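# Move glass graduated cylinder between shelved benches, standing upright

## Task

Pick up the graduated cylinder from the shelved bench by the door and set it standing upright on the work surface of the shelved bench by the window. It must stay upright there on its own after the robot lets go and backs away. The task fails if the cylinder tips over, touches the floor, drops more than a few centimetres or is knocked hard (it is glass and breaks), or if the robot falls or ends up tilted.

## Robot and tools

ROBOT. A wheeled base with a vertical column, a head that tilts and carries two cameras, and two six-joint arms (left, right), each ending in a two-finger gripper. Folded, as at the start, it measures 0.73 m long, 0.62 m wide and 1.88 m tall, and its front is 0.40 m ahead of the column. The base drives forward or backward and turns in place. It cannot move sideways.

FRAMES. Base frame: origin on the floor under the column, midway between the drive wheels; x forward, y left, z up. left_hand and right_hand are given in this frame. Each is the point where the fingers meet; the tips reach 8 mm past it. The hand's z axis runs along the fingers (quat_wxyz rotates (0,0,1) onto it) and its y axis runs along the opening. The odometry frame is the base frame at scene start. base_odometry only counts wheel turns, so slip looks like travel. Its heading is positive to the left, -3.142 to 3.142.

execute_actions. Arguments: "actions", a list holding one action or none (none just reports state and images), and optional "cameras", a list drawn from cam_head_left, cam_head_right, cam_left_wrist, cam_right_wrist, nav_camera, all. Omitted, null or ["all"] gives every camera, [] gives none, and an unknown name refuses the call. An action may contain "base", "joints" and "speeds", and its motions start together.
- base: exactly one key. translate_m is a straight drive, an offset in metres from the current spot, positive forward, -3 to 3. rotate_rad is a turn in place, an offset in radians, positive left (counter-clockwise from above), -3.2 to 3.2. Offsets count from the base position in the last reported state. A drive or turn needing over 8.667 s at its top speed is refused.
- joints: one object keyed by joint name, one number per key, each an absolute target. head_tilt_rad -0.61 to 1.308 (0 is about level, positive tilts down). For each arm (left_ / right_): joint1_rad -2.879 to 2.879, joint2_rad 0 to 3.141, joint3_rad 0 to 3.019, joint4_rad -1.692 to 1.57, joint5_rad -1.57 to 1.57 (positive swings the hand to the robot's right), joint6_rad -2.094 to 2.094 (positive rolls clockwise seen from behind the hand). gripper_m 0 to 0.093 is the fingertip gap in metres. Positive joint1 moves a hand ahead of and below the shoulder, toward the robot's left. A joint you leave out may keep pushing toward its previous target.
- speeds: top-speed caps for this action only: translate_m 0.05 to 0.8 m/s, rotate_rad 0.1 to 1 rad/s. The default is the maximum. Arms are not slowed.
An unknown key or an out-of-range number refuses the call and nothing moves. No action runs longer than 15 s.

ARM GEOMETRY. With joint1 at -1.57 (left) or 1.57 (right) and joints 5 and 6 at 0, the arm lies in a vertical plane facing forward, 0.23 m to the side of the column. Let a = j2 - 0.35, b = 1.05 + j2 - j3 and c = b - j4 (c = 1.57 means fingers straight down). The hand point is then 0.12 + 0.39 sin a + 0.38 cos b + 0.25 cos c m ahead and 1.46 + 0.39 cos a - 0.38 sin b - 0.25 sin c m up. For example, j2, j3, j4 = 0.93, 0.78, 0.14 gives 0.60 m ahead and 1.21 m up. Expect the real hand up to about 5 cm lower and nearer the column, and trust the reported hand positions. Reach is about 1 m from the shoulder, down to 0.47 m high (at 0.3 m ahead), never the floor. A light load such as this cylinder (at most 0.3 kg) is held well with fingers down out to 0.6 m ahead, 0.65 to 1.6 m up.

FINE MOTION. A target within about 0.03 rad of the reading (0.08 rad for joints 2 and 3) may not move the joint even when it reports done. To touch gently, step about 0.05 rad per call, counting from your last target.

GRIPPER. Fingers are 7 cm long. Their outside is 1 cm wider than the opening at the tips and 5 cm wider at the base. The body behind them is 10 cm wide and 7 cm thick, and the wrist camera sticks out 11 cm on one side. To grasp, command an opening smaller than the object; off_target is then normal. If the reported opening stays at least 0.002 m above the target, something is held.

RESULT LINES. base_status and joint_status give each motion's outcome: done, off_target, contact_stop (base only, a wheel stalled), time_out, not_followed, limit_stop_at_motor_heat. "joint command not followed" with a "cause:" line means a safety check held back an arm that would come near the other arm, itself, the body or a room object. To recover, move each joint of the first action that triggered it back at least 0.05 rad, move the other arm away, or drive off. on_its_own lists what was not commanded; "held at" is a target, not a position. When a call reports a stop, later calls in the same reply are skipped. A blocked arm keeps pushing and heats up. To relax it, send its reported joint positions back as targets (a held load sags slightly). After a base contact_stop, reverse 0.05 m before retrying or turning. turned_by_wheels and turned_by_imu differing by more than about 4% and at least 0.05 rad means a hit or slip. base_tilt is in degrees; a drop of 0.5 or more in forward during a move means leaning back, so back off 0.05 m. Tables 0.30 to 1.20 m high can slide over the base housing and strike the column. wheel_motors_off = 1 means an overload (about 3 s of hard pushing) cut the wheels for 2 s. motor_effort lists only left_wheel and right_wheel (peak in brackets). The result also shows joint torques and motor temperatures: MOTOR HOT appears at 85 °C, and at 100 °C the arm goes limp and drops whatever it holds.

CAMERAS. Head cameras sit 1.47 to 1.58 m up and look down by about head_tilt_rad. Straight ahead can be up to 0.3 rad off the image centre. Wrist cameras are fisheye, 616x616, 0.10 m behind the fingertip point and 0.08 m toward the hand frame's -x, tilted 0.62 rad toward +x. The closed fingertips sit at the image centre, image right is the hand's -y, and image up is mostly -x. With fingers down and the arm forward, the view looks down and back toward the robot, so objects above the centre lie farther out or lower. nav_camera is at the base front, 0.23 m up, facing forward. Intrinsics and base-frame extrinsics are given per camera.

OTHER TOOLS. wait: "seconds" 0 to 10; returns state and images. zoom_image: "camera" and "region" [x0, y0, x1, y1] in pixels of that camera's latest full image, at most 504 by 504. finished_scene: "scene" (1 or 2). It is final, so call it only once the cylinder stands alone and the robot has moved clear.

AVOID. Arms striking or pressing on each other, especially when fast or within 0.1 m of the centre line. Dropping or bumping the glass. Tipping the robot, and long pushes that overheat motors. Loose objects may occasionally get nudged.

Each tool is called after "Emit:" as name(argument=value, ...) on one line, values as JSON.

## Session

Emit:
execute_actions(actions=[])

Scene clock: 0.00 s.
Joint torques (N m, as the arm reports them, + toward a larger angle): no reading
Motor temperatures (°C, as the motors report them): left_arm=[22 23 22 24 25 21] | right_arm=[24 24 24 24 25 23]
base_odometry: x=+0.000 y=+0.000 heading=+0.000 (m, m, rad; odometry frame)
turned_by_wheels: +0.000 (rad since the last result)
turned_by_imu: +0.000 (rad since the last result)
base_tilt: forward=+0.3 right=-0.9 (deg)
base_status: not commanded
joint_positions: head_tilt_rad=+0.868 left_joint1_rad=-1.574 left_joint2_rad=+0.892 left_joint3_rad=+0.419 left_joint4_rad=-0.987 left_joint5_rad=+0.046 left_joint6_rad=+0.080 left_gripper_m=+0.094 right_joint1_rad=+1.561 right_joint2_rad=+0.913 right_joint3_rad=+0.386 right_joint4_rad=-0.937 right_joint5_rad=+0.052 right_joint6_rad=+0.096 right_gripper_m=+0.095
joint_status: not commanded
wheel_motors_off: 0
motor_effort: left_wheel=+3 right_wheel=+0 (%)
left_hand: x=+0.1450 y=+0.2161 z=+1.2582 quat_wxyz=(+0.450, -0.027, -0.892, +0.039) (m; base frame)
right_hand: x=+0.1306 y=-0.2362 z=+1.2543 quat_wxyz=(+0.452, -0.035, -0.890, +0.047) (m; base frame)
pictures: cam_head_left, cam_head_right, cam_left_wrist, cam_right_wrist, nav_camera
Images, in order (width x height): cam_head_left 504x504, cam_head_right 504x504, cam_left_wrist 616x616, cam_right_wrist 616x616, nav_camera 504x504.

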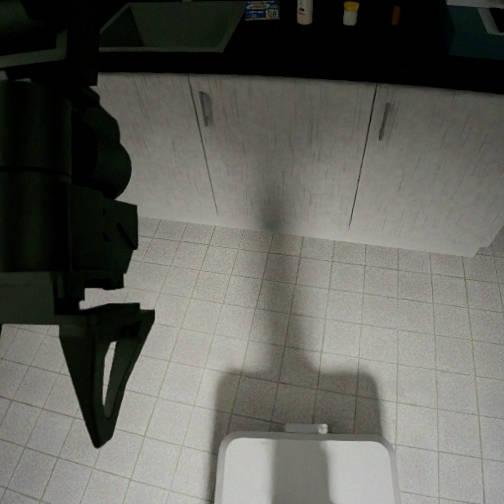

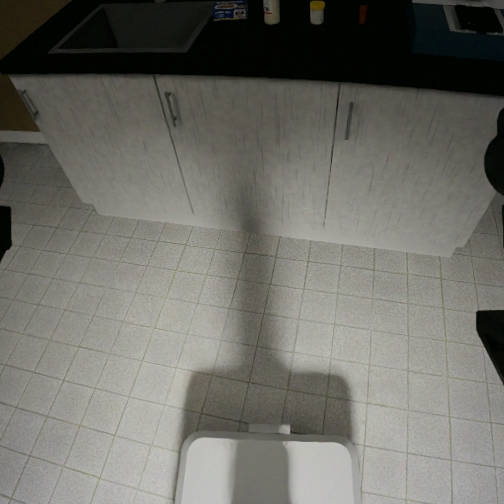

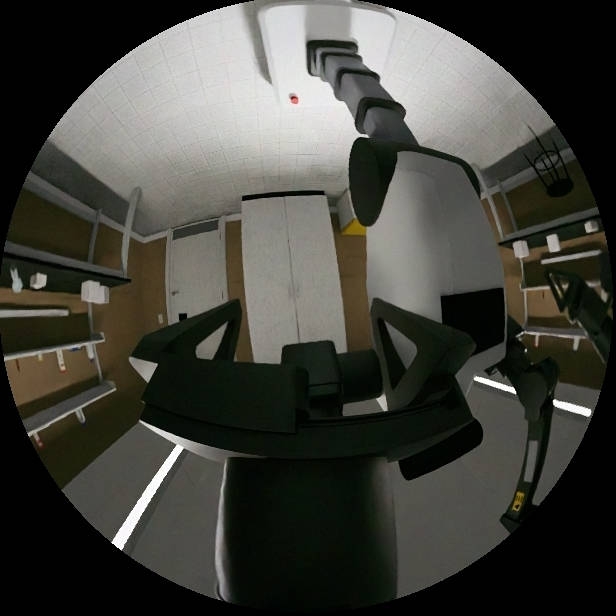

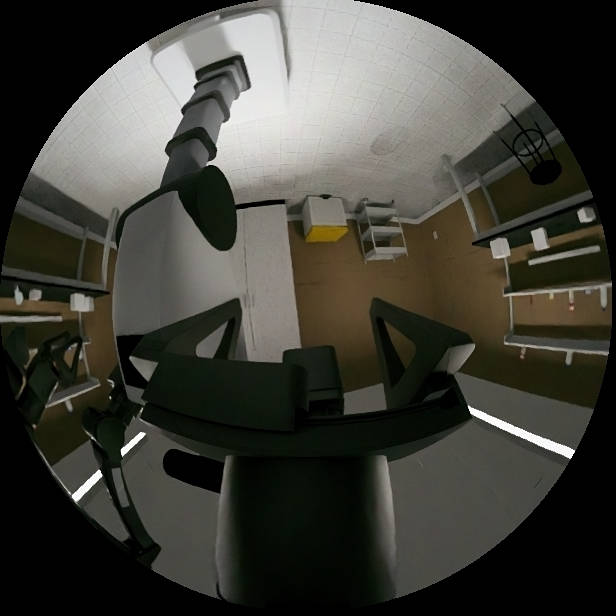

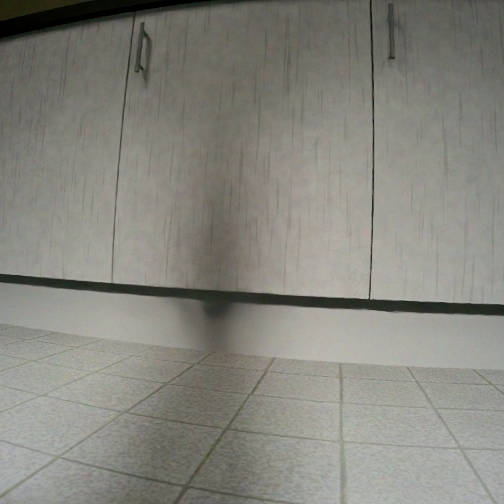

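Emit:
execute_actions(actions=[{"base":{"rotate_rad":1.57},"joints":{"head_tilt_rad":0.45}}], cameras=["cam_head_left","cam_head_right","nav_camera"])

Scene clock: 3.27 s.
Joint torques (N m, as the arm reports them, + toward a larger angle): left_arm=[-1.77 -7.82 -1.47 -1.76 -0.15  0.11] | right_arm=[-0.26 -6.94 -0.82 -1.06 -0.12  0.02]
Motor temperatures (°C, as the motors report them): left_arm=[22 24 22 24 25 21] | right_arm=[24 24 24 24 25 23]
base_odometry: x=+0.000 y=+0.000 heading=+1.570 (m, m, rad; odometry frame)
turned_by_wheels: +1.570 (rad since the last result)
turned_by_imu: +1.567 (rad since the last result)
base_tilt: forward=+0.3 right=-0.9 (deg)
base_status: done
joint_positions: head_tilt_rad=+0.468 left_joint1_rad=-1.574 left_joint2_rad=+0.892 left_joint3_rad=+0.419 left_joint4_rad=-0.987 left_joint5_rad=+0.046 left_joint6_rad=+0.080 left_gripper_m=+0.094 right_joint1_rad=+1.561 right_joint2_rad=+0.913 right_joint3_rad=+0.386 right_joint4_rad=-0.937 right_joint5_rad=+0.052 right_joint6_rad=+0.096 right_gripper_m=+0.095
joint_status: all done
wheel_motors_off: 0
motor_effort: left_wheel=-2(57) right_wheel=+2(28) (%)
left_hand: x=+0.1450 y=+0.2161 z=+1.2582 quat_wxyz=(+0.450, -0.027, -0.892, +0.039) (m; base frame)
right_hand: x=+0.1306 y=-0.2362 z=+1.2543 quat_wxyz=(+0.452, -0.035, -0.890, +0.047) (m; base frame)
pictures: cam_head_left, cam_head_right, nav_camera
camera_calibration (this result's frames):
cam_head_left: T_world_to_cam=[[0.0824161, -0.995686, -0.0426244, 0.113663], [-0.497366, -0.00403036, -0.867531, 1.36685], [0.863617, 0.0926985, -0.495553, 0.642805], [0, 0, 0, 1]] pos_world=[0.11532, 0.059094, 1.50918]
cam_head_right: T_world_to_cam=[[0.0629732, -0.997671, -0.0262288, -0.0165957], [-0.501522, -0.00891267, -0.865099, 1.3609], [0.86285, 0.0676324, -0.500915, 0.644674], [0, 0, 0, 1]] pos_world=[0.127307, -0.0480286, 1.4998]
Images, in order (width x height): cam_head_left 504x504, cam_head_right 504x504, nav_camera 504x504.

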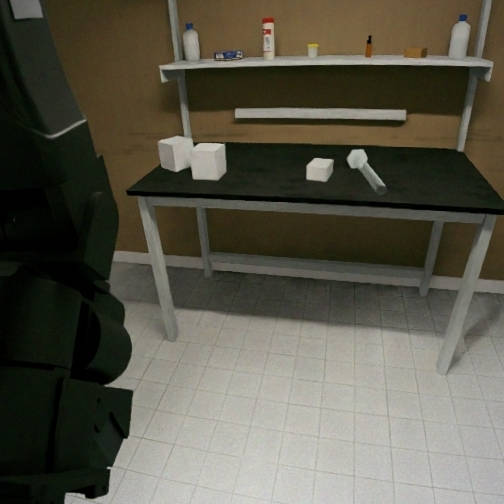

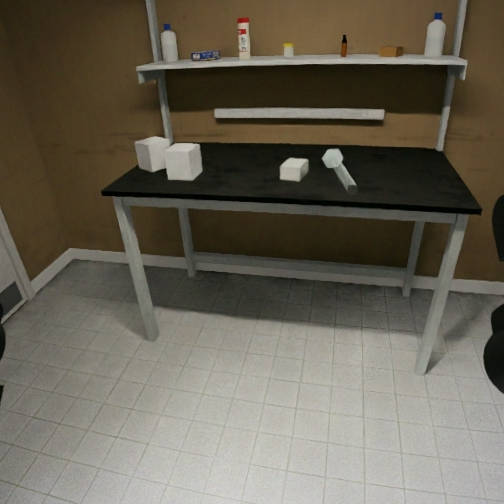

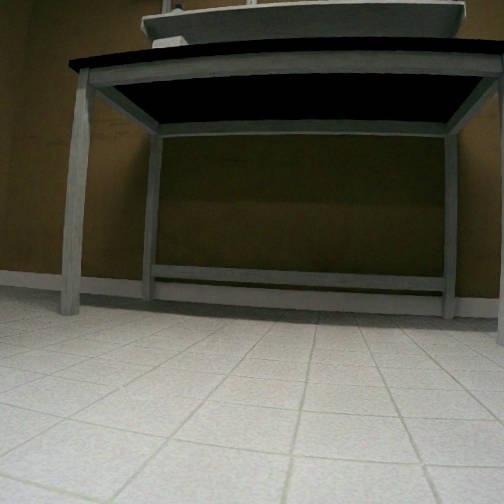

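Emit:
execute_actions(actions=[{"base":{"rotate_rad":-0.3}}], cameras=[])

Emit:
execute_actions(actions=[{"base":{"translate_m":1.0}}], cameras=[])

Emit:
execute_actions(actions=[{"base":{"rotate_rad":0.4},"joints":{"head_tilt_rad":0.6}}], cameras=["cam_head_left","cam_head_right"])

Scene clock: 5.73 s.
Joint torques (N m, as the arm reports them, + toward a larger angle): left_arm=[-1.56 -8.09 -1.89 -1.83 -0.11  0.15] | right_arm=[-0.26 -6.9  -0.83 -1.05 -0.11  0.02]
Motor temperatures (°C, as the motors report them): left_arm=[22 24 22 24 25 21] | right_arm=[24 24 24 24 25 23]
base_odometry: x=+0.000 y=+0.000 heading=+1.270 (m, m, rad; odometry frame)
turned_by_wheels: -0.299 (rad since the last result)
turned_by_imu: -0.300 (rad since the last result)
base_tilt: forward=+0.3 right=-0.8 (deg)
base_status: done
joint_positions: head_tilt_rad=+0.468 left_joint1_rad=-1.574 left_joint2_rad=+0.892 left_joint3_rad=+0.419 left_joint4_rad=-0.987 left_joint5_rad=+0.046 left_joint6_rad=+0.080 left_gripper_m=+0.094 right_joint1_rad=+1.561 right_joint2_rad=+0.913 right_joint3_rad=+0.386 right_joint4_rad=-0.937 right_joint5_rad=+0.052 right_joint6_rad=+0.096 right_gripper_m=+0.095
joint_status: not commanded
wheel_motors_off: 0
motor_effort: left_wheel=+2(25) right_wheel=-1(19) (%)
left_hand: x=+0.1450 y=+0.2161 z=+1.2582 quat_wxyz=(+0.450, -0.027, -0.892, +0.039) (m; base frame)
right_hand: x=+0.1306 y=-0.2362 z=+1.2543 quat_wxyz=(+0.452, -0.035, -0.890, +0.047) (m; base frame)
pictures: none
No camera images: the call's "cameras" was empty. Leave "cameras" out to get every camera's image.

Scene clock: 8.97 s.
Joint torques (N m, as the arm reports them, + toward a larger angle): left_arm=[-0.75 -8.   -2.   -1.67 -0.11  0.17] | right_arm=[-0.26 -6.8  -1.07 -1.04 -0.11  0.02]
Motor temperatures (°C, as the motors report them): left_arm=[22 24 22 24 25 21] | right_arm=[24 24 24 24 25 23]
base_odometry: x=+0.296 y=+0.955 heading=+1.271 (m, m, rad; odometry frame)
turned_by_wheels: +0.001 (rad since the last result)
turned_by_imu: +0.004 (rad since the last result)
base_tilt: forward=+0.3 right=-0.9 (deg)
base_status: done
joint_positions: head_tilt_rad=+0.468 left_joint1_rad=-1.574 left_joint2_rad=+0.892 left_joint3_rad=+0.420 left_joint4_rad=-0.987 left_joint5_rad=+0.046 left_joint6_rad=+0.080 left_gripper_m=+0.094 right_joint1_rad=+1.561 right_joint2_rad=+0.913 right_joint3_rad=+0.388 right_joint4_rad=-0.937 right_joint5_rad=+0.052 right_joint6_rad=+0.096 right_gripper_m=+0.095
joint_status: not commanded
wheel_motors_off: 0
motor_effort: left_wheel=+1(74) right_wheel=-1(43) (%)
left_hand: x=+0.1458 y=+0.2161 z=+1.2580 quat_wxyz=(+0.449, -0.027, -0.892, +0.039) (m; base frame)
right_hand: x=+0.1318 y=-0.2362 z=+1.2539 quat_wxyz=(+0.451, -0.035, -0.891, +0.047) (m; base frame)
pictures: none
No camera images: the call's "cameras" was empty. Leave "cameras" out to get every camera's image.

Scene clock: 10.60 s.
Joint torques (N m, as the arm reports them, + toward a larger angle): left_arm=[-0.96 -8.5  -2.04 -2.01 -0.13  0.15] | right_arm=[-0.3  -7.04 -0.99 -1.06 -0.11  0.01]
Motor temperatures (°C, as the motors report them): left_arm=[22 24 22 24 25 21] | right_arm=[24 24 24 24 25 23]
base_odometry: x=+0.296 y=+0.956 heading=+1.670 (m, m, rad; odometry frame)
turned_by_wheels: +0.399 (rad since the last result)
turned_by_imu: +0.395 (rad since the last result)
base_tilt: forward=+0.3 right=-0.9 (deg)
base_status: done
joint_positions: head_tilt_rad=+0.603 left_joint1_rad=-1.574 left_joint2_rad=+0.892 left_joint3_rad=+0.420 left_joint4_rad=-0.987 left_joint5_rad=+0.046 left_joint6_rad=+0.080 left_gripper_m=+0.094 right_joint1_rad=+1.561 right_joint2_rad=+0.913 right_joint3_rad=+0.388 right_joint4_rad=-0.937 right_joint5_rad=+0.052 right_joint6_rad=+0.096 right_gripper_m=+0.095
joint_status: all done
wheel_motors_off: 0
motor_effort: left_wheel=-4(55) right_wheel=+0(32) (%)
left_hand: x=+0.1458 y=+0.2161 z=+1.2580 quat_wxyz=(+0.449, -0.027, -0.892, +0.039) (m; base frame)
right_hand: x=+0.1318 y=-0.2362 z=+1.2539 quat_wxyz=(+0.451, -0.035, -0.891, +0.047) (m; base frame)
pictures: cam_head_left, cam_head_right
camera_calibration (this result's frames):
cam_head_left: T_world_to_cam=[[0.0759369, -0.995686, -0.0533184, 0.130455], [-0.609491, -0.00403036, -0.792783, 1.25734], [0.789148, 0.0926985, -0.607168, 0.818416], [0, 0, 0, 1]] pos_world=[0.110583, 0.059094, 1.50067]
cam_head_right: T_world_to_cam=[[0.0588749, -0.997671, -0.0344575, -0.00371855], [-0.613282, -0.00891267, -0.789813, 1.25054], [0.787666, 0.0676324, -0.612379, 0.820087], [0, 0, 0, 1]] pos_world=[0.1212, -0.0480286, 1.48977]
Images, in order (width x height): cam_head_left 504x504, cam_head_right 504x504.

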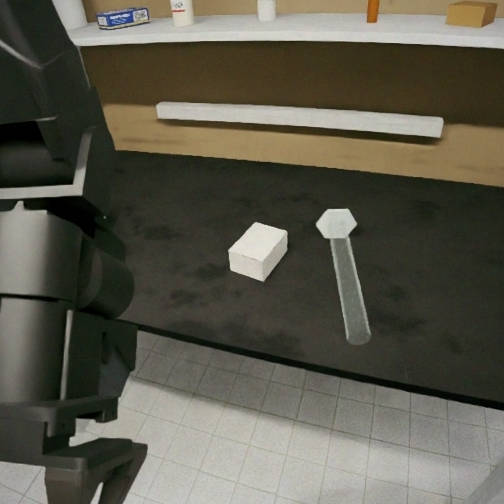

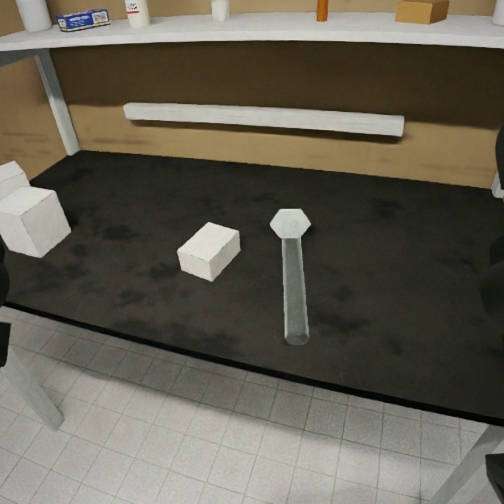

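Emit:
execute_actions(actions=[{"base":{"rotate_rad":-0.35}}], cameras=[])

Emit:
execute_actions(actions=[{"base":{"translate_m":-0.4}}], cameras=[])

Emit:
execute_actions(actions=[{"base":{"rotate_rad":0.35}}], cameras=[])

Emit:
execute_actions(actions=[{"base":{"translate_m":0.53},"joints":{"head_tilt_rad":0.8}}], cameras=["cam_head_left","cam_head_right"])

Scene clock: 13.60 s.
Joint torques (N m, as the arm reports them, + toward a larger angle): left_arm=[-0.34 -8.52 -1.93 -1.81 -0.11  0.16] | right_arm=[-0.3  -7.02 -0.96 -1.04 -0.11  0.02]
Motor temperatures (°C, as the motors report them): left_arm=[22 24 22 24 25 21] | right_arm=[24 24 24 24 25 23]
base_odometry: x=+0.296 y=+0.955 heading=+1.322 (m, m, rad; odometry frame)
turned_by_wheels: -0.348 (rad since the last result)
turned_by_imu: -0.345 (rad since the last result)
base_tilt: forward=+0.3 right=-0.9 (deg)
base_status: done
joint_positions: head_tilt_rad=+0.603 left_joint1_rad=-1.574 left_joint2_rad=+0.892 left_joint3_rad=+0.420 left_joint4_rad=-0.987 left_joint5_rad=+0.046 left_joint6_rad=+0.080 left_gripper_m=+0.094 right_joint1_rad=+1.561 right_joint2_rad=+0.913 right_joint3_rad=+0.388 right_joint4_rad=-0.937 right_joint5_rad=+0.052 right_joint6_rad=+0.096 right_gripper_m=+0.095
joint_status: not commanded
wheel_motors_off: 0
motor_effort: left_wheel=+1(45) right_wheel=+0(19) (%)
left_hand: x=+0.1458 y=+0.2161 z=+1.2580 quat_wxyz=(+0.449, -0.027, -0.892, +0.039) (m; base frame)
right_hand: x=+0.1318 y=-0.2362 z=+1.2539 quat_wxyz=(+0.451, -0.035, -0.891, +0.047) (m; base frame)
pictures: none
No camera images: the call's "cameras" was empty. Leave "cameras" out to get every camera's image.

Scene clock: 16.03 s.
Joint torques (N m, as the arm reports them, + toward a larger angle): left_arm=[-1.94 -7.64 -1.14 -2.1  -0.13  0.12] | right_arm=[-0.24 -6.89 -0.7  -1.05 -0.12  0.02]
Motor temperatures (°C, as the motors report them): left_arm=[22 24 22 24 25 21] | right_arm=[24 24 24 24 25 23]
base_odometry: x=+0.197 y=+0.568 heading=+1.323 (m, m, rad; odometry frame)
turned_by_wheels: +0.002 (rad since the last result)
turned_by_imu: +0.001 (rad since the last result)
base_tilt: forward=+0.3 right=-0.9 (deg)
base_status: done
joint_positions: head_tilt_rad=+0.604 left_joint1_rad=-1.574 left_joint2_rad=+0.892 left_joint3_rad=+0.415 left_joint4_rad=-0.987 left_joint5_rad=+0.046 left_joint6_rad=+0.080 left_gripper_m=+0.094 right_joint1_rad=+1.561 right_joint2_rad=+0.913 right_joint3_rad=+0.384 right_joint4_rad=-0.937 right_joint5_rad=+0.052 right_joint6_rad=+0.096 right_gripper_m=+0.095
joint_status: not commanded
wheel_motors_off: 0
motor_effort: left_wheel=+2(66) right_wheel=-2(51) (%)
left_hand: x=+0.1430 y=+0.2161 z=+1.2589 quat_wxyz=(+0.452, -0.026, -0.891, +0.039) (m; base frame)
right_hand: x=+0.1296 y=-0.2362 z=+1.2547 quat_wxyz=(+0.452, -0.035, -0.890, +0.047) (m; base frame)
pictures: none
No camera images: the call's "cameras" was empty. Leave "cameras" out to get every camera's image.

Scene clock: 17.60 s.
Joint torques (N m, as the arm reports them, + toward a larger angle): left_arm=[-1.75 -8.41 -1.47 -1.78 -0.14  0.11] | right_arm=[-0.24 -6.93 -0.65 -1.04 -0.12  0.02]
Motor temperatures (°C, as the motors report them): left_arm=[22 24 22 24 25 21] | right_arm=[24 24 24 24 25 23]
base_odometry: x=+0.197 y=+0.567 heading=+1.673 (m, m, rad; odometry frame)
turned_by_wheels: +0.349 (rad since the last result)
turned_by_imu: +0.346 (rad since the last result)
base_tilt: forward=+0.3 right=-0.9 (deg)
base_status: done
joint_positions: head_tilt_rad=+0.604 left_joint1_rad=-1.574 left_joint2_rad=+0.892 left_joint3_rad=+0.415 left_joint4_rad=-0.987 left_joint5_rad=+0.046 left_joint6_rad=+0.080 left_gripper_m=+0.094 right_joint1_rad=+1.561 right_joint2_rad=+0.913 right_joint3_rad=+0.384 right_joint4_rad=-0.937 right_joint5_rad=+0.052 right_joint6_rad=+0.096 right_gripper_m=+0.095
joint_status: not commanded
wheel_motors_off: 0
motor_effort: left_wheel=+0(46) right_wheel=+3(41) (%)
left_hand: x=+0.1430 y=+0.2161 z=+1.2589 quat_wxyz=(+0.452, -0.026, -0.891, +0.039) (m; base frame)
right_hand: x=+0.1296 y=-0.2362 z=+1.2547 quat_wxyz=(+0.452, -0.035, -0.890, +0.047) (m; base frame)
pictures: none
No camera images: the call's "cameras" was empty. Leave "cameras" out to get every camera's image.

Scene clock: 20.20 s.
Joint torques (N m, as the arm reports them, + toward a larger angle): left_arm=[-2.03 -8.54 -1.69 -1.74 -0.08  0.14] | right_arm=[-0.27 -6.88 -0.94 -1.05 -0.12  0.02]
Motor temperatures (°C, as the motors report them): left_arm=[22 24 22 24 25 21] | right_arm=[24 24 24 24 25 23]
base_odometry: x=+0.143 y=+1.095 heading=+1.673 (m, m, rad; odometry frame)
turned_by_wheels: +0.000 (rad since the last result)
turned_by_imu: +0.003 (rad since the last result)
base_tilt: forward=+0.3 right=-0.9 (deg)
base_status: done
joint_positions: head_tilt_rad=+0.802 left_joint1_rad=-1.574 left_joint2_rad=+0.892 left_joint3_rad=+0.419 left_joint4_rad=-0.987 left_joint5_rad=+0.046 left_joint6_rad=+0.080 left_gripper_m=+0.094 right_joint1_rad=+1.561 right_joint2_rad=+0.913 right_joint3_rad=+0.387 right_joint4_rad=-0.937 right_joint5_rad=+0.052 right_joint6_rad=+0.096 right_gripper_m=+0.095
joint_status: all done
wheel_motors_off: 0
motor_effort: left_wheel=+1(67) right_wheel=-1(56) (%)
left_hand: x=+0.1452 y=+0.2161 z=+1.2582 quat_wxyz=(+0.450, -0.027, -0.892, +0.039) (m; base frame)
right_hand: x=+0.1314 y=-0.2362 z=+1.2540 quat_wxyz=(+0.451, -0.035, -0.891, +0.047) (m; base frame)
pictures: cam_head_left, cam_head_right
camera_calibration (this result's frames):
cam_head_left: T_world_to_cam=[[0.0638941, -0.995686, -0.0672815, 0.152561], [-0.754223, -0.00403036, -0.656606, 1.05487], [0.653502, 0.0926985, -0.751227, 1.04705], [0, 0, 0, 1]] pos_world=[0.10161, 0.059094, 1.48947]
cam_head_right: T_world_to_cam=[[0.0508986, -0.997671, -0.0454192, 0.0135613], [-0.757353, -0.00891267, -0.652945, 1.04697], [0.65102, 0.0676324, -0.756042, 1.04816], [0, 0, 0, 1]] pos_world=[0.109862, -0.0480286, 1.47668]
Images, in order (width x height): cam_head_left 504x504, cam_head_right 504x504.

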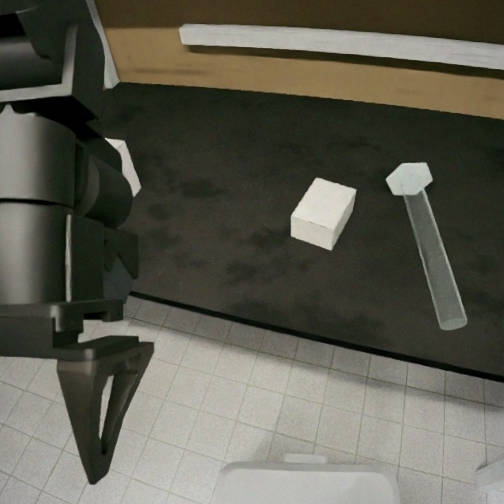

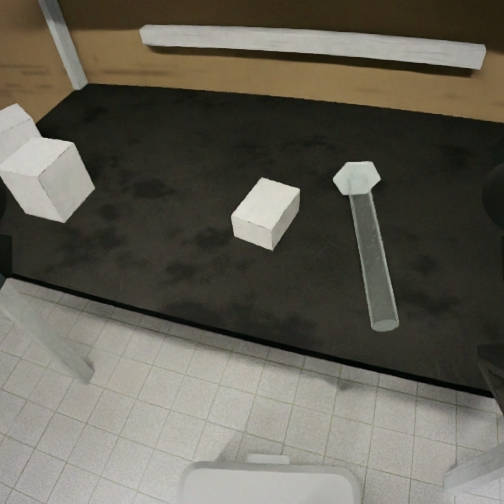

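Emit:
execute_actions(actions=[{"joints":{"right_joint1_rad":1.57,"right_joint2_rad":1.537,"right_joint3_rad":1.287,"right_joint4_rad":0,"right_joint5_rad":0,"right_joint6_rad":0}}], cameras=["cam_head_right","cam_right_wrist"])

Scene clock: 22.37 s.
Joint torques (N m, as the arm reports them, + toward a larger angle): left_arm=[-1.95 -8.31 -1.66 -1.85 -0.19  0.11] | right_arm=[  0.27 -18.64   3.64   1.23  -0.29  -0.06]
Motor temperatures (°C, as the motors report them): left_arm=[22 24 22 24 25 21] | right_arm=[24 24 24 24 25 23]
base_odometry: x=+0.143 y=+1.095 heading=+1.673 (m, m, rad; odometry frame)
turned_by_wheels: +0.000 (rad since the last result)
turned_by_imu: +0.000 (rad since the last result)
base_tilt: forward=+0.3 right=-0.9 (deg)
base_status: not commanded
joint_positions: head_tilt_rad=+0.802 left_joint1_rad=-1.574 left_joint2_rad=+0.892 left_joint3_rad=+0.419 left_joint4_rad=-0.987 left_joint5_rad=+0.046 left_joint6_rad=+0.080 left_gripper_m=+0.094 right_joint1_rad=+1.561 right_joint2_rad=+1.533 right_joint3_rad=+1.289 right_joint4_rad=-0.006 right_joint5_rad=+0.005 right_joint6_rad=+0.006 right_gripper_m=+0.095
joint_status: all done
wheel_motors_off: 0
motor_effort: left_wheel=+2(2) right_wheel=-1(1) (%)
left_hand: x=+0.1452 y=+0.2161 z=+1.2582 quat_wxyz=(+0.450, -0.027, -0.892, +0.039) (m; base frame)
right_hand: x=+0.6526 y=-0.2327 z=+0.9966 quat_wxyz=(-0.137, -0.005, -0.991, +0.006) (m; base frame)
pictures: cam_head_right, cam_right_wrist
camera_calibration (this result's frames):
cam_head_right: T_world_to_cam=[[0.0508986, -0.997671, -0.0454192, 0.0135613], [-0.757352, -0.00891267, -0.652945, 1.04697], [0.65102, 0.0676324, -0.756042, 1.04816], [0, 0, 0, 1]] pos_world=[0.109862, -0.0480286, 1.47668]
cam_right_wrist: T_world_to_cam=[[0.00492337, -0.999847, 0.0167555, -0.254178], [-0.942687, 0.000949874, 0.333678, 0.288039], [-0.333643, -0.017438, -0.942538, 1.27736], [0, 0, 0, 1]] pos_world=[0.698963, -0.232139, 1.1121]
Images, in order (width x height): cam_head_right 504x504, cam_right_wrist 616x616.

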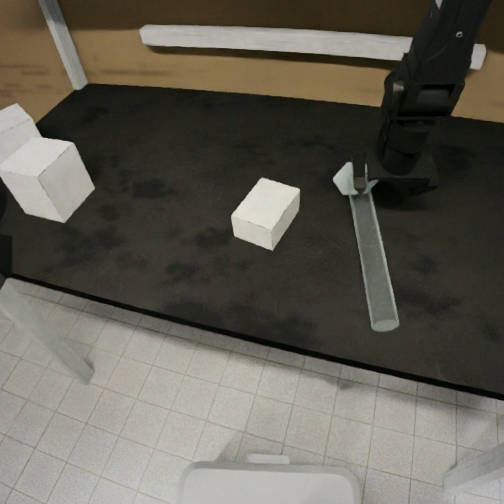

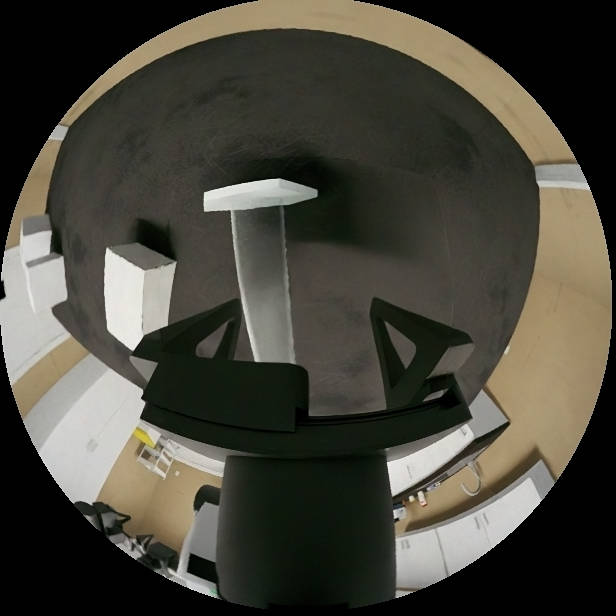

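Emit:
execute_actions(actions=[{"joints":{"right_joint1_rad":1.64,"right_joint2_rad":1.694,"right_joint3_rad":1.26,"right_joint4_rad":0.18}}], cameras=["cam_right_wrist"])

Scene clock: 23.87 s.
Joint torques (N m, as the arm reports them, + toward a larger angle): left_arm=[-1.58 -8.45 -1.45 -2.05 -0.1   0.13] | right_arm=[  0.3  -17.3    2.21   1.24  -0.35   0.07]
Motor temperatures (°C, as the motors report them): left_arm=[22 24 22 24 25 21] | right_arm=[24 24 24 24 25 23]
base_odometry: x=+0.143 y=+1.095 heading=+1.673 (m, m, rad; odometry frame)
turned_by_wheels: +0.000 (rad since the last result)
turned_by_imu: +0.000 (rad since the last result)
base_tilt: forward=+0.3 right=-0.9 (deg)
base_status: not commanded
joint_positions: head_tilt_rad=+0.802 left_joint1_rad=-1.574 left_joint2_rad=+0.892 left_joint3_rad=+0.419 left_joint4_rad=-0.987 left_joint5_rad=+0.046 left_joint6_rad=+0.080 left_gripper_m=+0.094 right_joint1_rad=+1.650 right_joint2_rad=+1.685 right_joint3_rad=+1.261 right_joint4_rad=+0.175 right_joint5_rad=+0.005 right_joint6_rad=-0.006 right_gripper_m=+0.095
joint_status: all done
wheel_motors_off: 0
motor_effort: left_wheel=+3(8) right_wheel=-1(2) (%)
left_hand: x=+0.1450 y=+0.2161 z=+1.2582 quat_wxyz=(+0.450, -0.027, -0.892, +0.039) (m; base frame)
right_hand: x=+0.6018 y=-0.1692 z=+0.9298 quat_wxyz=(-0.137, +0.018, -0.990, -0.034) (m; base frame)
pictures: cam_right_wrist
camera_calibration (this result's frames):
cam_right_wrist: T_world_to_cam=[[0.0610553, -0.996516, -0.0568127, -0.154109], [-0.940809, -0.0764673, 0.3302, 0.251373], [-0.333394, 0.0332894, -0.9422, 1.20661], [0, 0, 0, 1]] pos_world=[0.648179, -0.174518, 1.04511]
Images, in order (width x height): cam_right_wrist 616x616.

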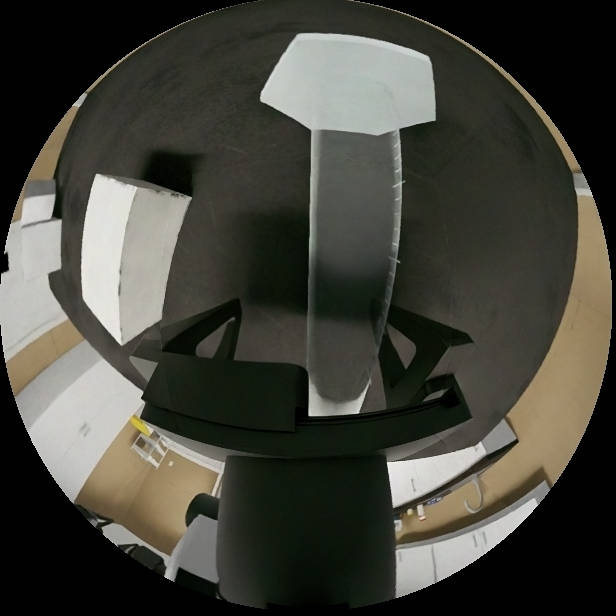

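Emit:
execute_actions(actions=[{"joints":{"right_joint1_rad":1.605}}], cameras=["cam_right_wrist","cam_head_right"])

Scene clock: 24.77 s.
Joint torques (N m, as the arm reports them, + toward a larger angle): left_arm=[-2.01 -8.76 -1.56 -1.77 -0.11  0.14] | right_arm=[  0.49 -17.22   2.25   1.22  -0.28   0.07]
Motor temperatures (°C, as the motors report them): left_arm=[22 24 22 24 25 21] | right_arm=[24 24 24 24 25 23]
base_odometry: x=+0.143 y=+1.095 heading=+1.673 (m, m, rad; odometry frame)
turned_by_wheels: +0.000 (rad since the last result)
turned_by_imu: +0.000 (rad since the last result)
base_tilt: forward=+0.3 right=-0.9 (deg)
base_status: not commanded
joint_positions: head_tilt_rad=+0.802 left_joint1_rad=-1.574 left_joint2_rad=+0.892 left_joint3_rad=+0.419 left_joint4_rad=-0.987 left_joint5_rad=+0.046 left_joint6_rad=+0.080 left_gripper_m=+0.094 right_joint1_rad=+1.602 right_joint2_rad=+1.685 right_joint3_rad=+1.261 right_joint4_rad=+0.175 right_joint5_rad=+0.003 right_joint6_rad=-0.006 right_gripper_m=+0.095
joint_status: all done
wheel_motors_off: 0
motor_effort: left_wheel=+2(3) right_wheel=-1(1) (%)
left_hand: x=+0.1450 y=+0.2161 z=+1.2582 quat_wxyz=(+0.450, -0.027, -0.892, +0.039) (m; base frame)
right_hand: x=+0.6027 y=-0.2034 z=+0.9282 quat_wxyz=(-0.137, +0.009, -0.990, -0.012) (m; base frame)
pictures: cam_head_right, cam_right_wrist
camera_calibration (this result's frames):
cam_head_right: T_world_to_cam=[[0.0508986, -0.997671, -0.0454192, 0.0135613], [-0.757353, -0.00891267, -0.652945, 1.04697], [0.651019, 0.0676324, -0.756042, 1.04816], [0, 0, 0, 1]] pos_world=[0.109862, -0.0480286, 1.47668]
cam_right_wrist: T_world_to_cam=[[0.0374827, -0.999157, -0.0167355, -0.211907], [-0.942188, -0.0409161, 0.332577, 0.256009], [-0.332981, 0.00330208, -0.942928, 1.20088], [0, 0, 0, 1]] pos_world=[0.64902, -0.205219, 1.04365]
Images, in order (width x height): cam_head_right 504x504, cam_right_wrist 616x616.

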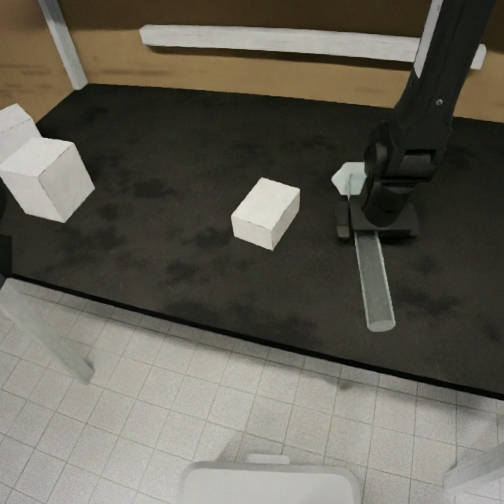

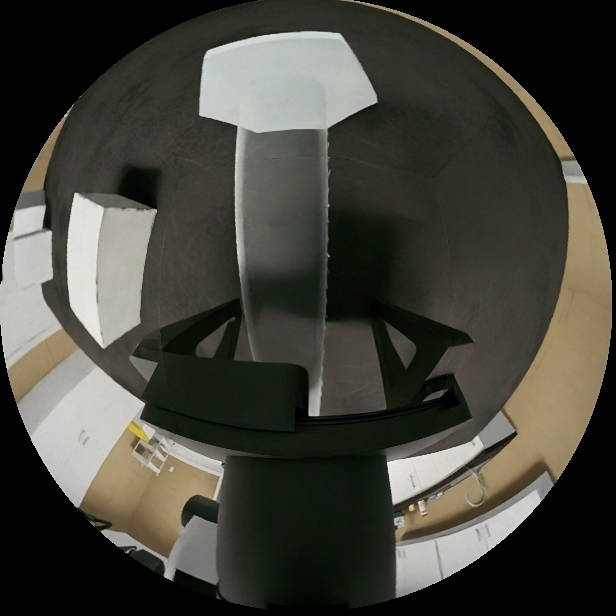

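Seems straddling; try closing.

Emit:
execute_actions(actions=[{"joints":{"right_gripper_m":0.01}}], cameras=["cam_right_wrist"])

Scene clock: 25.63 s.
Joint torques (N m, as the arm reports them, + toward a larger angle): left_arm=[-2.26 -7.3  -1.73 -1.95 -0.12  0.14] | right_arm=[  0.46 -17.2    2.21   1.21  -0.21   0.04]
Motor temperatures (°C, as the motors report them): left_arm=[22 24 22 24 25 21] | right_arm=[24 25 24 24 25 23]
base_odometry: x=+0.143 y=+1.095 heading=+1.673 (m, m, rad; odometry frame)
turned_by_wheels: +0.000 (rad since the last result)
turned_by_imu: +0.000 (rad since the last result)
base_tilt: forward=+0.3 right=-0.9 (deg)
base_status: not commanded
joint_positions: head_tilt_rad=+0.802 left_joint1_rad=-1.574 left_joint2_rad=+0.892 left_joint3_rad=+0.419 left_joint4_rad=-0.987 left_joint5_rad=+0.046 left_joint6_rad=+0.080 left_gripper_m=+0.094 right_joint1_rad=+1.603 right_joint2_rad=+1.685 right_joint3_rad=+1.261 right_joint4_rad=+0.175 right_joint5_rad=+0.001 right_joint6_rad=-0.003 right_gripper_m=+0.041
joint_status: right_gripper_m off_target (ended at +0.041, target +0.010)
wheel_motors_off: 0
motor_effort: left_wheel=+3(2) right_wheel=-1(1) (%)
left_hand: x=+0.1450 y=+0.2161 z=+1.2582 quat_wxyz=(+0.450, -0.027, -0.892, +0.039) (m; base frame)
right_hand: x=+0.6027 y=-0.2026 z=+0.9282 quat_wxyz=(-0.137, +0.008, -0.990, -0.014) (m; base frame)
pictures: cam_right_wrist
camera_calibration (this result's frames):
cam_right_wrist: T_world_to_cam=[[0.0358121, -0.999159, -0.0199562, -0.207035], [-0.942226, -0.0404131, 0.332532, 0.256191], [-0.333058, 0.00689461, -0.942881, 1.20162], [0, 0, 0, 1]] pos_world=[0.649014, -0.204792, 1.04366]
Images, in order (width x height): cam_right_wrist 616x616.

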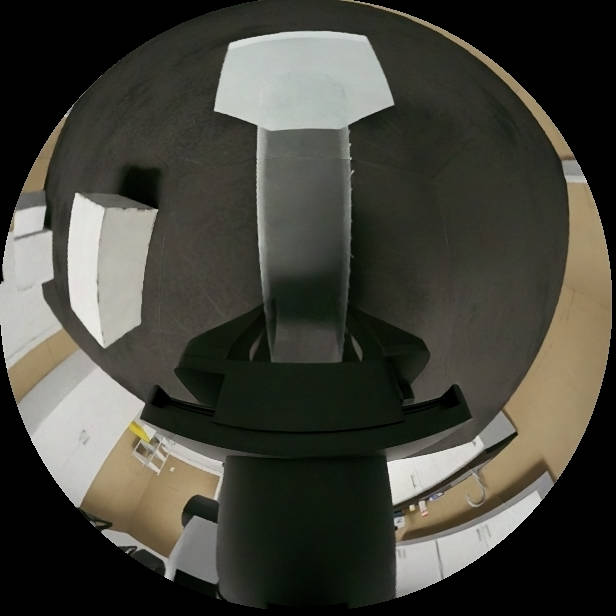

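Emit:
execute_actions(actions=[{"joints":{"right_joint1_rad":1.57,"right_joint2_rad":1.3,"right_joint3_rad":1.1,"right_joint4_rad":-0.05}}], cameras=[])

Emit:
execute_actions(actions=[{"base":{"translate_m":-0.5},"joints":{"right_joint4_rad":-1.62}}], cameras=["cam_head_right"])

Emit:
execute_actions(actions=[{"base":{"rotate_rad":3.04},"joints":{"head_tilt_rad":0.4}}], cameras=["cam_head_right","cam_head_left"])

Scene clock: 27.83 s.
Joint torques (N m, as the arm reports them, + toward a larger angle): left_arm=[-1.53 -8.76 -1.75 -1.74 -0.14  0.18] | right_arm=[ -0.43 -17.09   4.35   1.16  -0.15   0.04]
Motor temperatures (°C, as the motors report them): left_arm=[22 24 22 24 25 21] | right_arm=[24 25 24 24 25 23]
base_odometry: x=+0.143 y=+1.095 heading=+1.673 (m, m, rad; odometry frame)
turned_by_wheels: +0.000 (rad since the last result)
turned_by_imu: +0.000 (rad since the last result)
base_tilt: forward=+0.3 right=-0.9 (deg)
base_status: not commanded
joint_positions: head_tilt_rad=+0.802 left_joint1_rad=-1.574 left_joint2_rad=+0.892 left_joint3_rad=+0.419 left_joint4_rad=-0.987 left_joint5_rad=+0.046 left_joint6_rad=+0.080 left_gripper_m=+0.094 right_joint1_rad=+1.572 right_joint2_rad=+1.296 right_joint3_rad=+1.098 right_joint4_rad=-0.053 right_joint5_rad=+0.000 right_joint6_rad=-0.003 right_gripper_m=+0.041
joint_status: all done
wheel_motors_off: 0
motor_effort: left_wheel=+2(3) right_wheel=-1(2) (%)
left_hand: x=+0.1450 y=+0.2161 z=+1.2582 quat_wxyz=(+0.450, -0.027, -0.892, +0.039) (m; base frame)
right_hand: x=+0.6251 y=-0.2250 z=+1.0811 quat_wxyz=(-0.136, +0.002, -0.991, +0.000) (m; base frame)
pictures: none
No camera images: the call's "cameras" was empty. Leave "cameras" out to get every camera's image.

Scene clock: 30.37 s.
Joint torques (N m, as the arm reports them, + toward a larger angle): left_arm=[-1.01 -8.91 -1.5  -1.86 -0.15  0.2 ] | right_arm=[ -0.38 -14.3    2.19  -2.36  -0.15   0.05]
Motor temperatures (°C, as the motors report them): left_arm=[22 24 22 24 25 21] | right_arm=[24 25 24 24 25 23]
base_odometry: x=+0.194 y=+0.597 heading=+1.674 (m, m, rad; odometry frame)
turned_by_wheels: +0.001 (rad since the last result)
turned_by_imu: +0.000 (rad since the last result)
base_tilt: forward=+0.3 right=-0.8 (deg)
base_status: done
joint_positions: head_tilt_rad=+0.803 left_joint1_rad=-1.574 left_joint2_rad=+0.892 left_joint3_rad=+0.414 left_joint4_rad=-0.987 left_joint5_rad=+0.046 left_joint6_rad=+0.080 left_gripper_m=+0.094 right_joint1_rad=+1.572 right_joint2_rad=+1.297 right_joint3_rad=+1.096 right_joint4_rad=-1.592 right_joint5_rad=+0.000 right_joint6_rad=-0.003 right_gripper_m=+0.041
joint_status: all done
wheel_motors_off: 0
motor_effort: left_wheel=+2(64) right_wheel=-1(34) (%)
left_hand: x=+0.1426 y=+0.2161 z=+1.2591 quat_wxyz=(+0.452, -0.026, -0.891, +0.039) (m; base frame)
right_hand: x=+0.3233 y=-0.2252 z=+1.2448 quat_wxyz=(+0.593, +0.002, -0.805, -0.001) (m; base frame)
pictures: cam_head_right
camera_calibration (this result's frames):
cam_head_right: T_world_to_cam=[[0.0508776, -0.997671, -0.0454428, 0.0135986], [-0.757655, -0.00891267, -0.652595, 1.04645], [0.650669, 0.0676324, -0.756343, 1.04864], [0, 0, 0, 1]] pos_world=[0.109833, -0.0480286, 1.47666]
Images, in order (width x height): cam_head_right 504x504.

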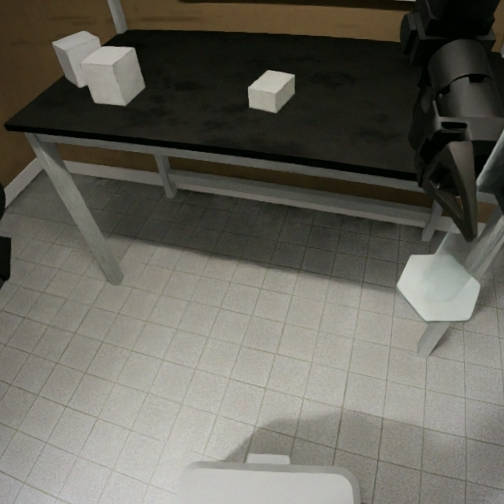

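Scene clock: 34.73 s.
Joint torques (N m, as the arm reports them, + toward a larger angle): left_arm=[-1.47 -7.56 -1.5  -1.73 -0.08  0.19] | right_arm=[ -0.36 -14.41   1.94  -2.35  -0.15   0.04]
Motor temperatures (°C, as the motors report them): left_arm=[22 24 22 24 25 21] | right_arm=[24 25 24 24 25 23]
base_odometry: x=+0.194 y=+0.597 heading=-1.569 (m, m, rad; odometry frame)
turned_by_wheels: +3.040 (rad since the last result)
turned_by_imu: +3.038 (rad since the last result)
base_tilt: forward=+0.3 right=-0.9 (deg)
base_status: done
joint_positions: head_tilt_rad=+0.419 left_joint1_rad=-1.574 left_joint2_rad=+0.892 left_joint3_rad=+0.414 left_joint4_rad=-0.987 left_joint5_rad=+0.046 left_joint6_rad=+0.080 left_gripper_m=+0.094 right_joint1_rad=+1.571 right_joint2_rad=+1.297 right_joint3_rad=+1.098 right_joint4_rad=-1.592 right_joint5_rad=+0.000 right_joint6_rad=-0.003 right_gripper_m=+0.041
joint_status: all done
wheel_motors_off: 0
motor_effort: left_wheel=-2(50) right_wheel=+1(43) (%)
left_hand: x=+0.1426 y=+0.2161 z=+1.2591 quat_wxyz=(+0.452, -0.026, -0.891, +0.039) (m; base frame)
right_hand: x=+0.3244 y=-0.2253 z=+1.2445 quat_wxyz=(+0.592, +0.002, -0.806, -0.001) (m; base frame)
pictures: cam_head_left, cam_head_right
camera_calibration (this result's frames):
cam_head_left: T_world_to_cam=[[0.0844325, -0.995686, -0.0384761, 0.107173], [-0.45364, -0.00403036, -0.891176, 1.40108], [0.887176, 0.0926985, -0.452023, 0.574592], [0, 0, 0, 1]] pos_world=[0.116772, 0.059094, 1.51246]
cam_head_right: T_world_to_cam=[[0.0641988, -0.997671, -0.023067, -0.0215262], [-0.457912, -0.00891267, -0.888953, 1.39545], [0.886677, 0.0676324, -0.457417, 0.576496], [0, 0, 0, 1]] pos_world=[0.129209, -0.0480286, 1.50369]
Images, in order (width x height): cam_head_left 504x504, cam_head_right 504x504.

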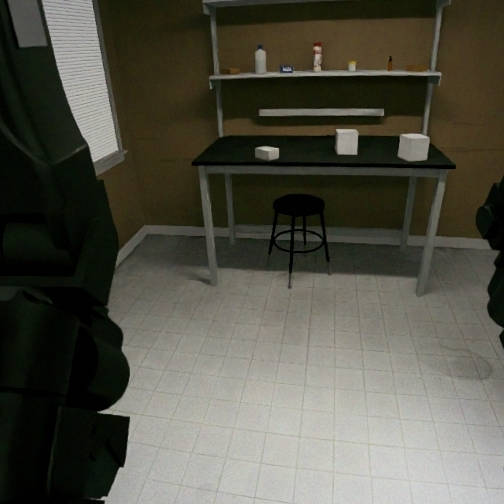

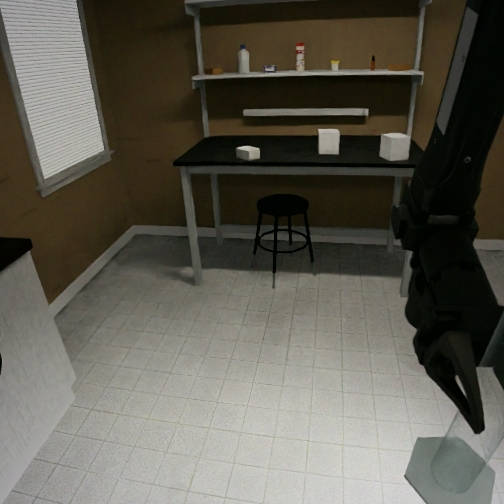

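Emit:
execute_actions(actions=[{"base":{"rotate_rad":-0.35}}], cameras=[])

Emit:
execute_actions(actions=[{"base":{"translate_m":1.7}}], cameras=[])

Emit:
execute_actions(actions=[{"base":{"rotate_rad":0.35},"joints":{"head_tilt_rad":0.7}}], cameras=["cam_head_right","cam_head_left","nav_camera"])

Scene clock: 37.30 s.
Joint torques (N m, as the arm reports them, + toward a larger angle): left_arm=[-1.57 -9.   -1.2  -1.96 -0.16  0.21] | right_arm=[ -0.29 -14.15   1.98  -2.35  -0.15   0.04]
Motor temperatures (°C, as the motors report them): left_arm=[22 24 22 24 25 21] | right_arm=[24 25 24 24 25 23]
base_odometry: x=+0.194 y=+0.597 heading=-1.919 (m, m, rad; odometry frame)
turned_by_wheels: -0.350 (rad since the last result)
turned_by_imu: -0.351 (rad since the last result)
base_tilt: forward=+0.3 right=-0.9 (deg)
base_status: done
joint_positions: head_tilt_rad=+0.419 left_joint1_rad=-1.574 left_joint2_rad=+0.892 left_joint3_rad=+0.414 left_joint4_rad=-0.987 left_joint5_rad=+0.046 left_joint6_rad=+0.080 left_gripper_m=+0.094 right_joint1_rad=+1.571 right_joint2_rad=+1.297 right_joint3_rad=+1.098 right_joint4_rad=-1.592 right_joint5_rad=+0.000 right_joint6_rad=-0.003 right_gripper_m=+0.041
joint_status: not commanded
wheel_motors_off: 0
motor_effort: left_wheel=+1(26) right_wheel=-1(24) (%)
left_hand: x=+0.1426 y=+0.2161 z=+1.2591 quat_wxyz=(+0.452, -0.026, -0.891, +0.039) (m; base frame)
right_hand: x=+0.3244 y=-0.2253 z=+1.2445 quat_wxyz=(+0.592, +0.002, -0.806, -0.001) (m; base frame)
pictures: none
No camera images: the call's "cameras" was empty. Leave "cameras" out to get every camera's image.

Scene clock: 41.50 s.
Joint torques (N m, as the arm reports them, + toward a larger angle): left_arm=[-1.84 -7.86 -1.32 -1.9  -0.12  0.18] | right_arm=[ -0.26 -14.39   1.78  -2.34  -0.15   0.04]
Motor temperatures (°C, as the motors report them): left_arm=[22 24 22 24 25 21] | right_arm=[24 25 24 24 25 23]
base_odometry: x=-0.385 y=-1.001 heading=-1.918 (m, m, rad; odometry frame)
turned_by_wheels: +0.001 (rad since the last result)
turned_by_imu: +0.007 (rad since the last result)
base_tilt: forward=+0.3 right=-0.9 (deg)
base_status: done
joint_positions: head_tilt_rad=+0.418 left_joint1_rad=-1.574 left_joint2_rad=+0.892 left_joint3_rad=+0.416 left_joint4_rad=-0.987 left_joint5_rad=+0.046 left_joint6_rad=+0.080 left_gripper_m=+0.094 right_joint1_rad=+1.571 right_joint2_rad=+1.297 right_joint3_rad=+1.100 right_joint4_rad=-1.592 right_joint5_rad=+0.000 right_joint6_rad=-0.003 right_gripper_m=+0.041
joint_status: not commanded
wheel_motors_off: 0
motor_effort: left_wheel=+2(74) right_wheel=-1(47) (%)
left_hand: x=+0.1438 y=+0.2161 z=+1.2586 quat_wxyz=(+0.451, -0.027, -0.891, +0.039) (m; base frame)
right_hand: x=+0.3253 y=-0.2253 z=+1.2443 quat_wxyz=(+0.591, +0.002, -0.806, -0.001) (m; base frame)
pictures: none
No camera images: the call's "cameras" was empty. Leave "cameras" out to get every camera's image.

Scene clock: 43.00 s.
Joint torques (N m, as the arm reports them, + toward a larger angle): left_arm=[-1.28 -9.19 -1.54 -2.02 -0.11  0.17] | right_arm=[ -0.33 -14.44   1.79  -2.33  -0.15   0.04]
Motor temperatures (°C, as the motors report them): left_arm=[22 24 22 24 25 21] | right_arm=[24 25 24 24 25 23]
base_odometry: x=-0.385 y=-1.001 heading=-1.569 (m, m, rad; odometry frame)
turned_by_wheels: +0.349 (rad since the last result)
turned_by_imu: +0.345 (rad since the last result)
base_tilt: forward=+0.3 right=-0.9 (deg)
base_status: done
joint_positions: head_tilt_rad=+0.703 left_joint1_rad=-1.574 left_joint2_rad=+0.892 left_joint3_rad=+0.416 left_joint4_rad=-0.987 left_joint5_rad=+0.046 left_joint6_rad=+0.080 left_gripper_m=+0.094 right_joint1_rad=+1.571 right_joint2_rad=+1.297 right_joint3_rad=+1.100 right_joint4_rad=-1.592 right_joint5_rad=+0.000 right_joint6_rad=-0.003 right_gripper_m=+0.041
joint_status: all done
wheel_motors_off: 0
motor_effort: left_wheel=-4(57) right_wheel=+0(39) (%)
left_hand: x=+0.1438 y=+0.2161 z=+1.2586 quat_wxyz=(+0.451, -0.027, -0.891, +0.039) (m; base frame)
right_hand: x=+0.3253 y=-0.2255 z=+1.2443 quat_wxyz=(+0.591, +0.001, -0.806, -0.001) (m; base frame)
pictures: cam_head_left, cam_head_right, nav_camera
camera_calibration (this result's frames):
cam_head_left: T_world_to_cam=[[0.0702822, -0.995686, -0.0605778, 0.141917], [-0.685019, -0.00403036, -0.728514, 1.16215], [0.725127, 0.0926985, -0.682348, 0.937394], [0, 0, 0, 1]] pos_world=[0.10639, 0.059094, 1.49487]
cam_head_right: T_world_to_cam=[[0.0551723, -0.997671, -0.0401197, 0.00518627], [-0.688498, -0.00891267, -0.725183, 1.15477], [0.723137, 0.0676324, -0.687386, 0.938825], [0, 0, 0, 1]] pos_world=[0.115875, -0.0480286, 1.48297]
Images, in order (width x height): cam_head_left 504x504, cam_head_right 504x504, nav_camera 504x504.

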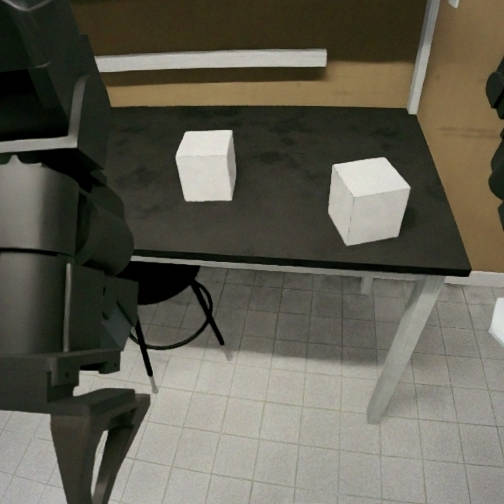

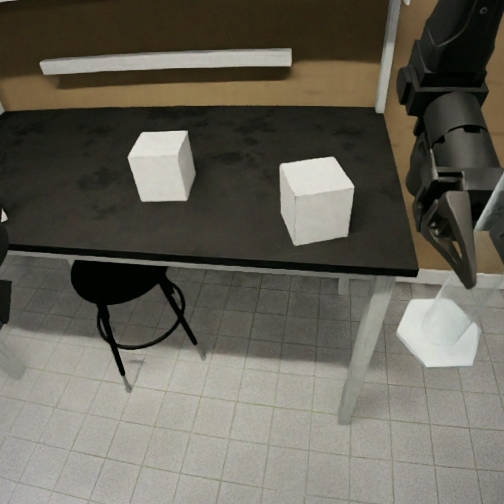

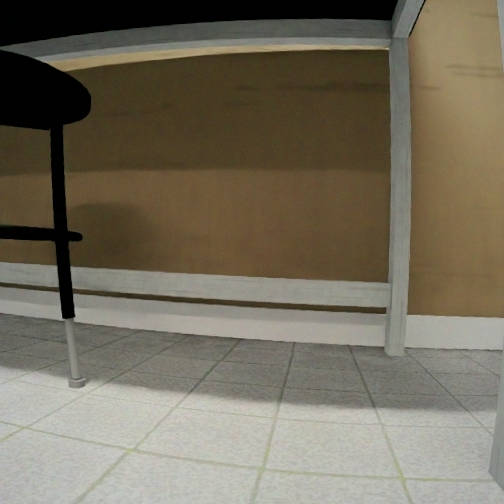

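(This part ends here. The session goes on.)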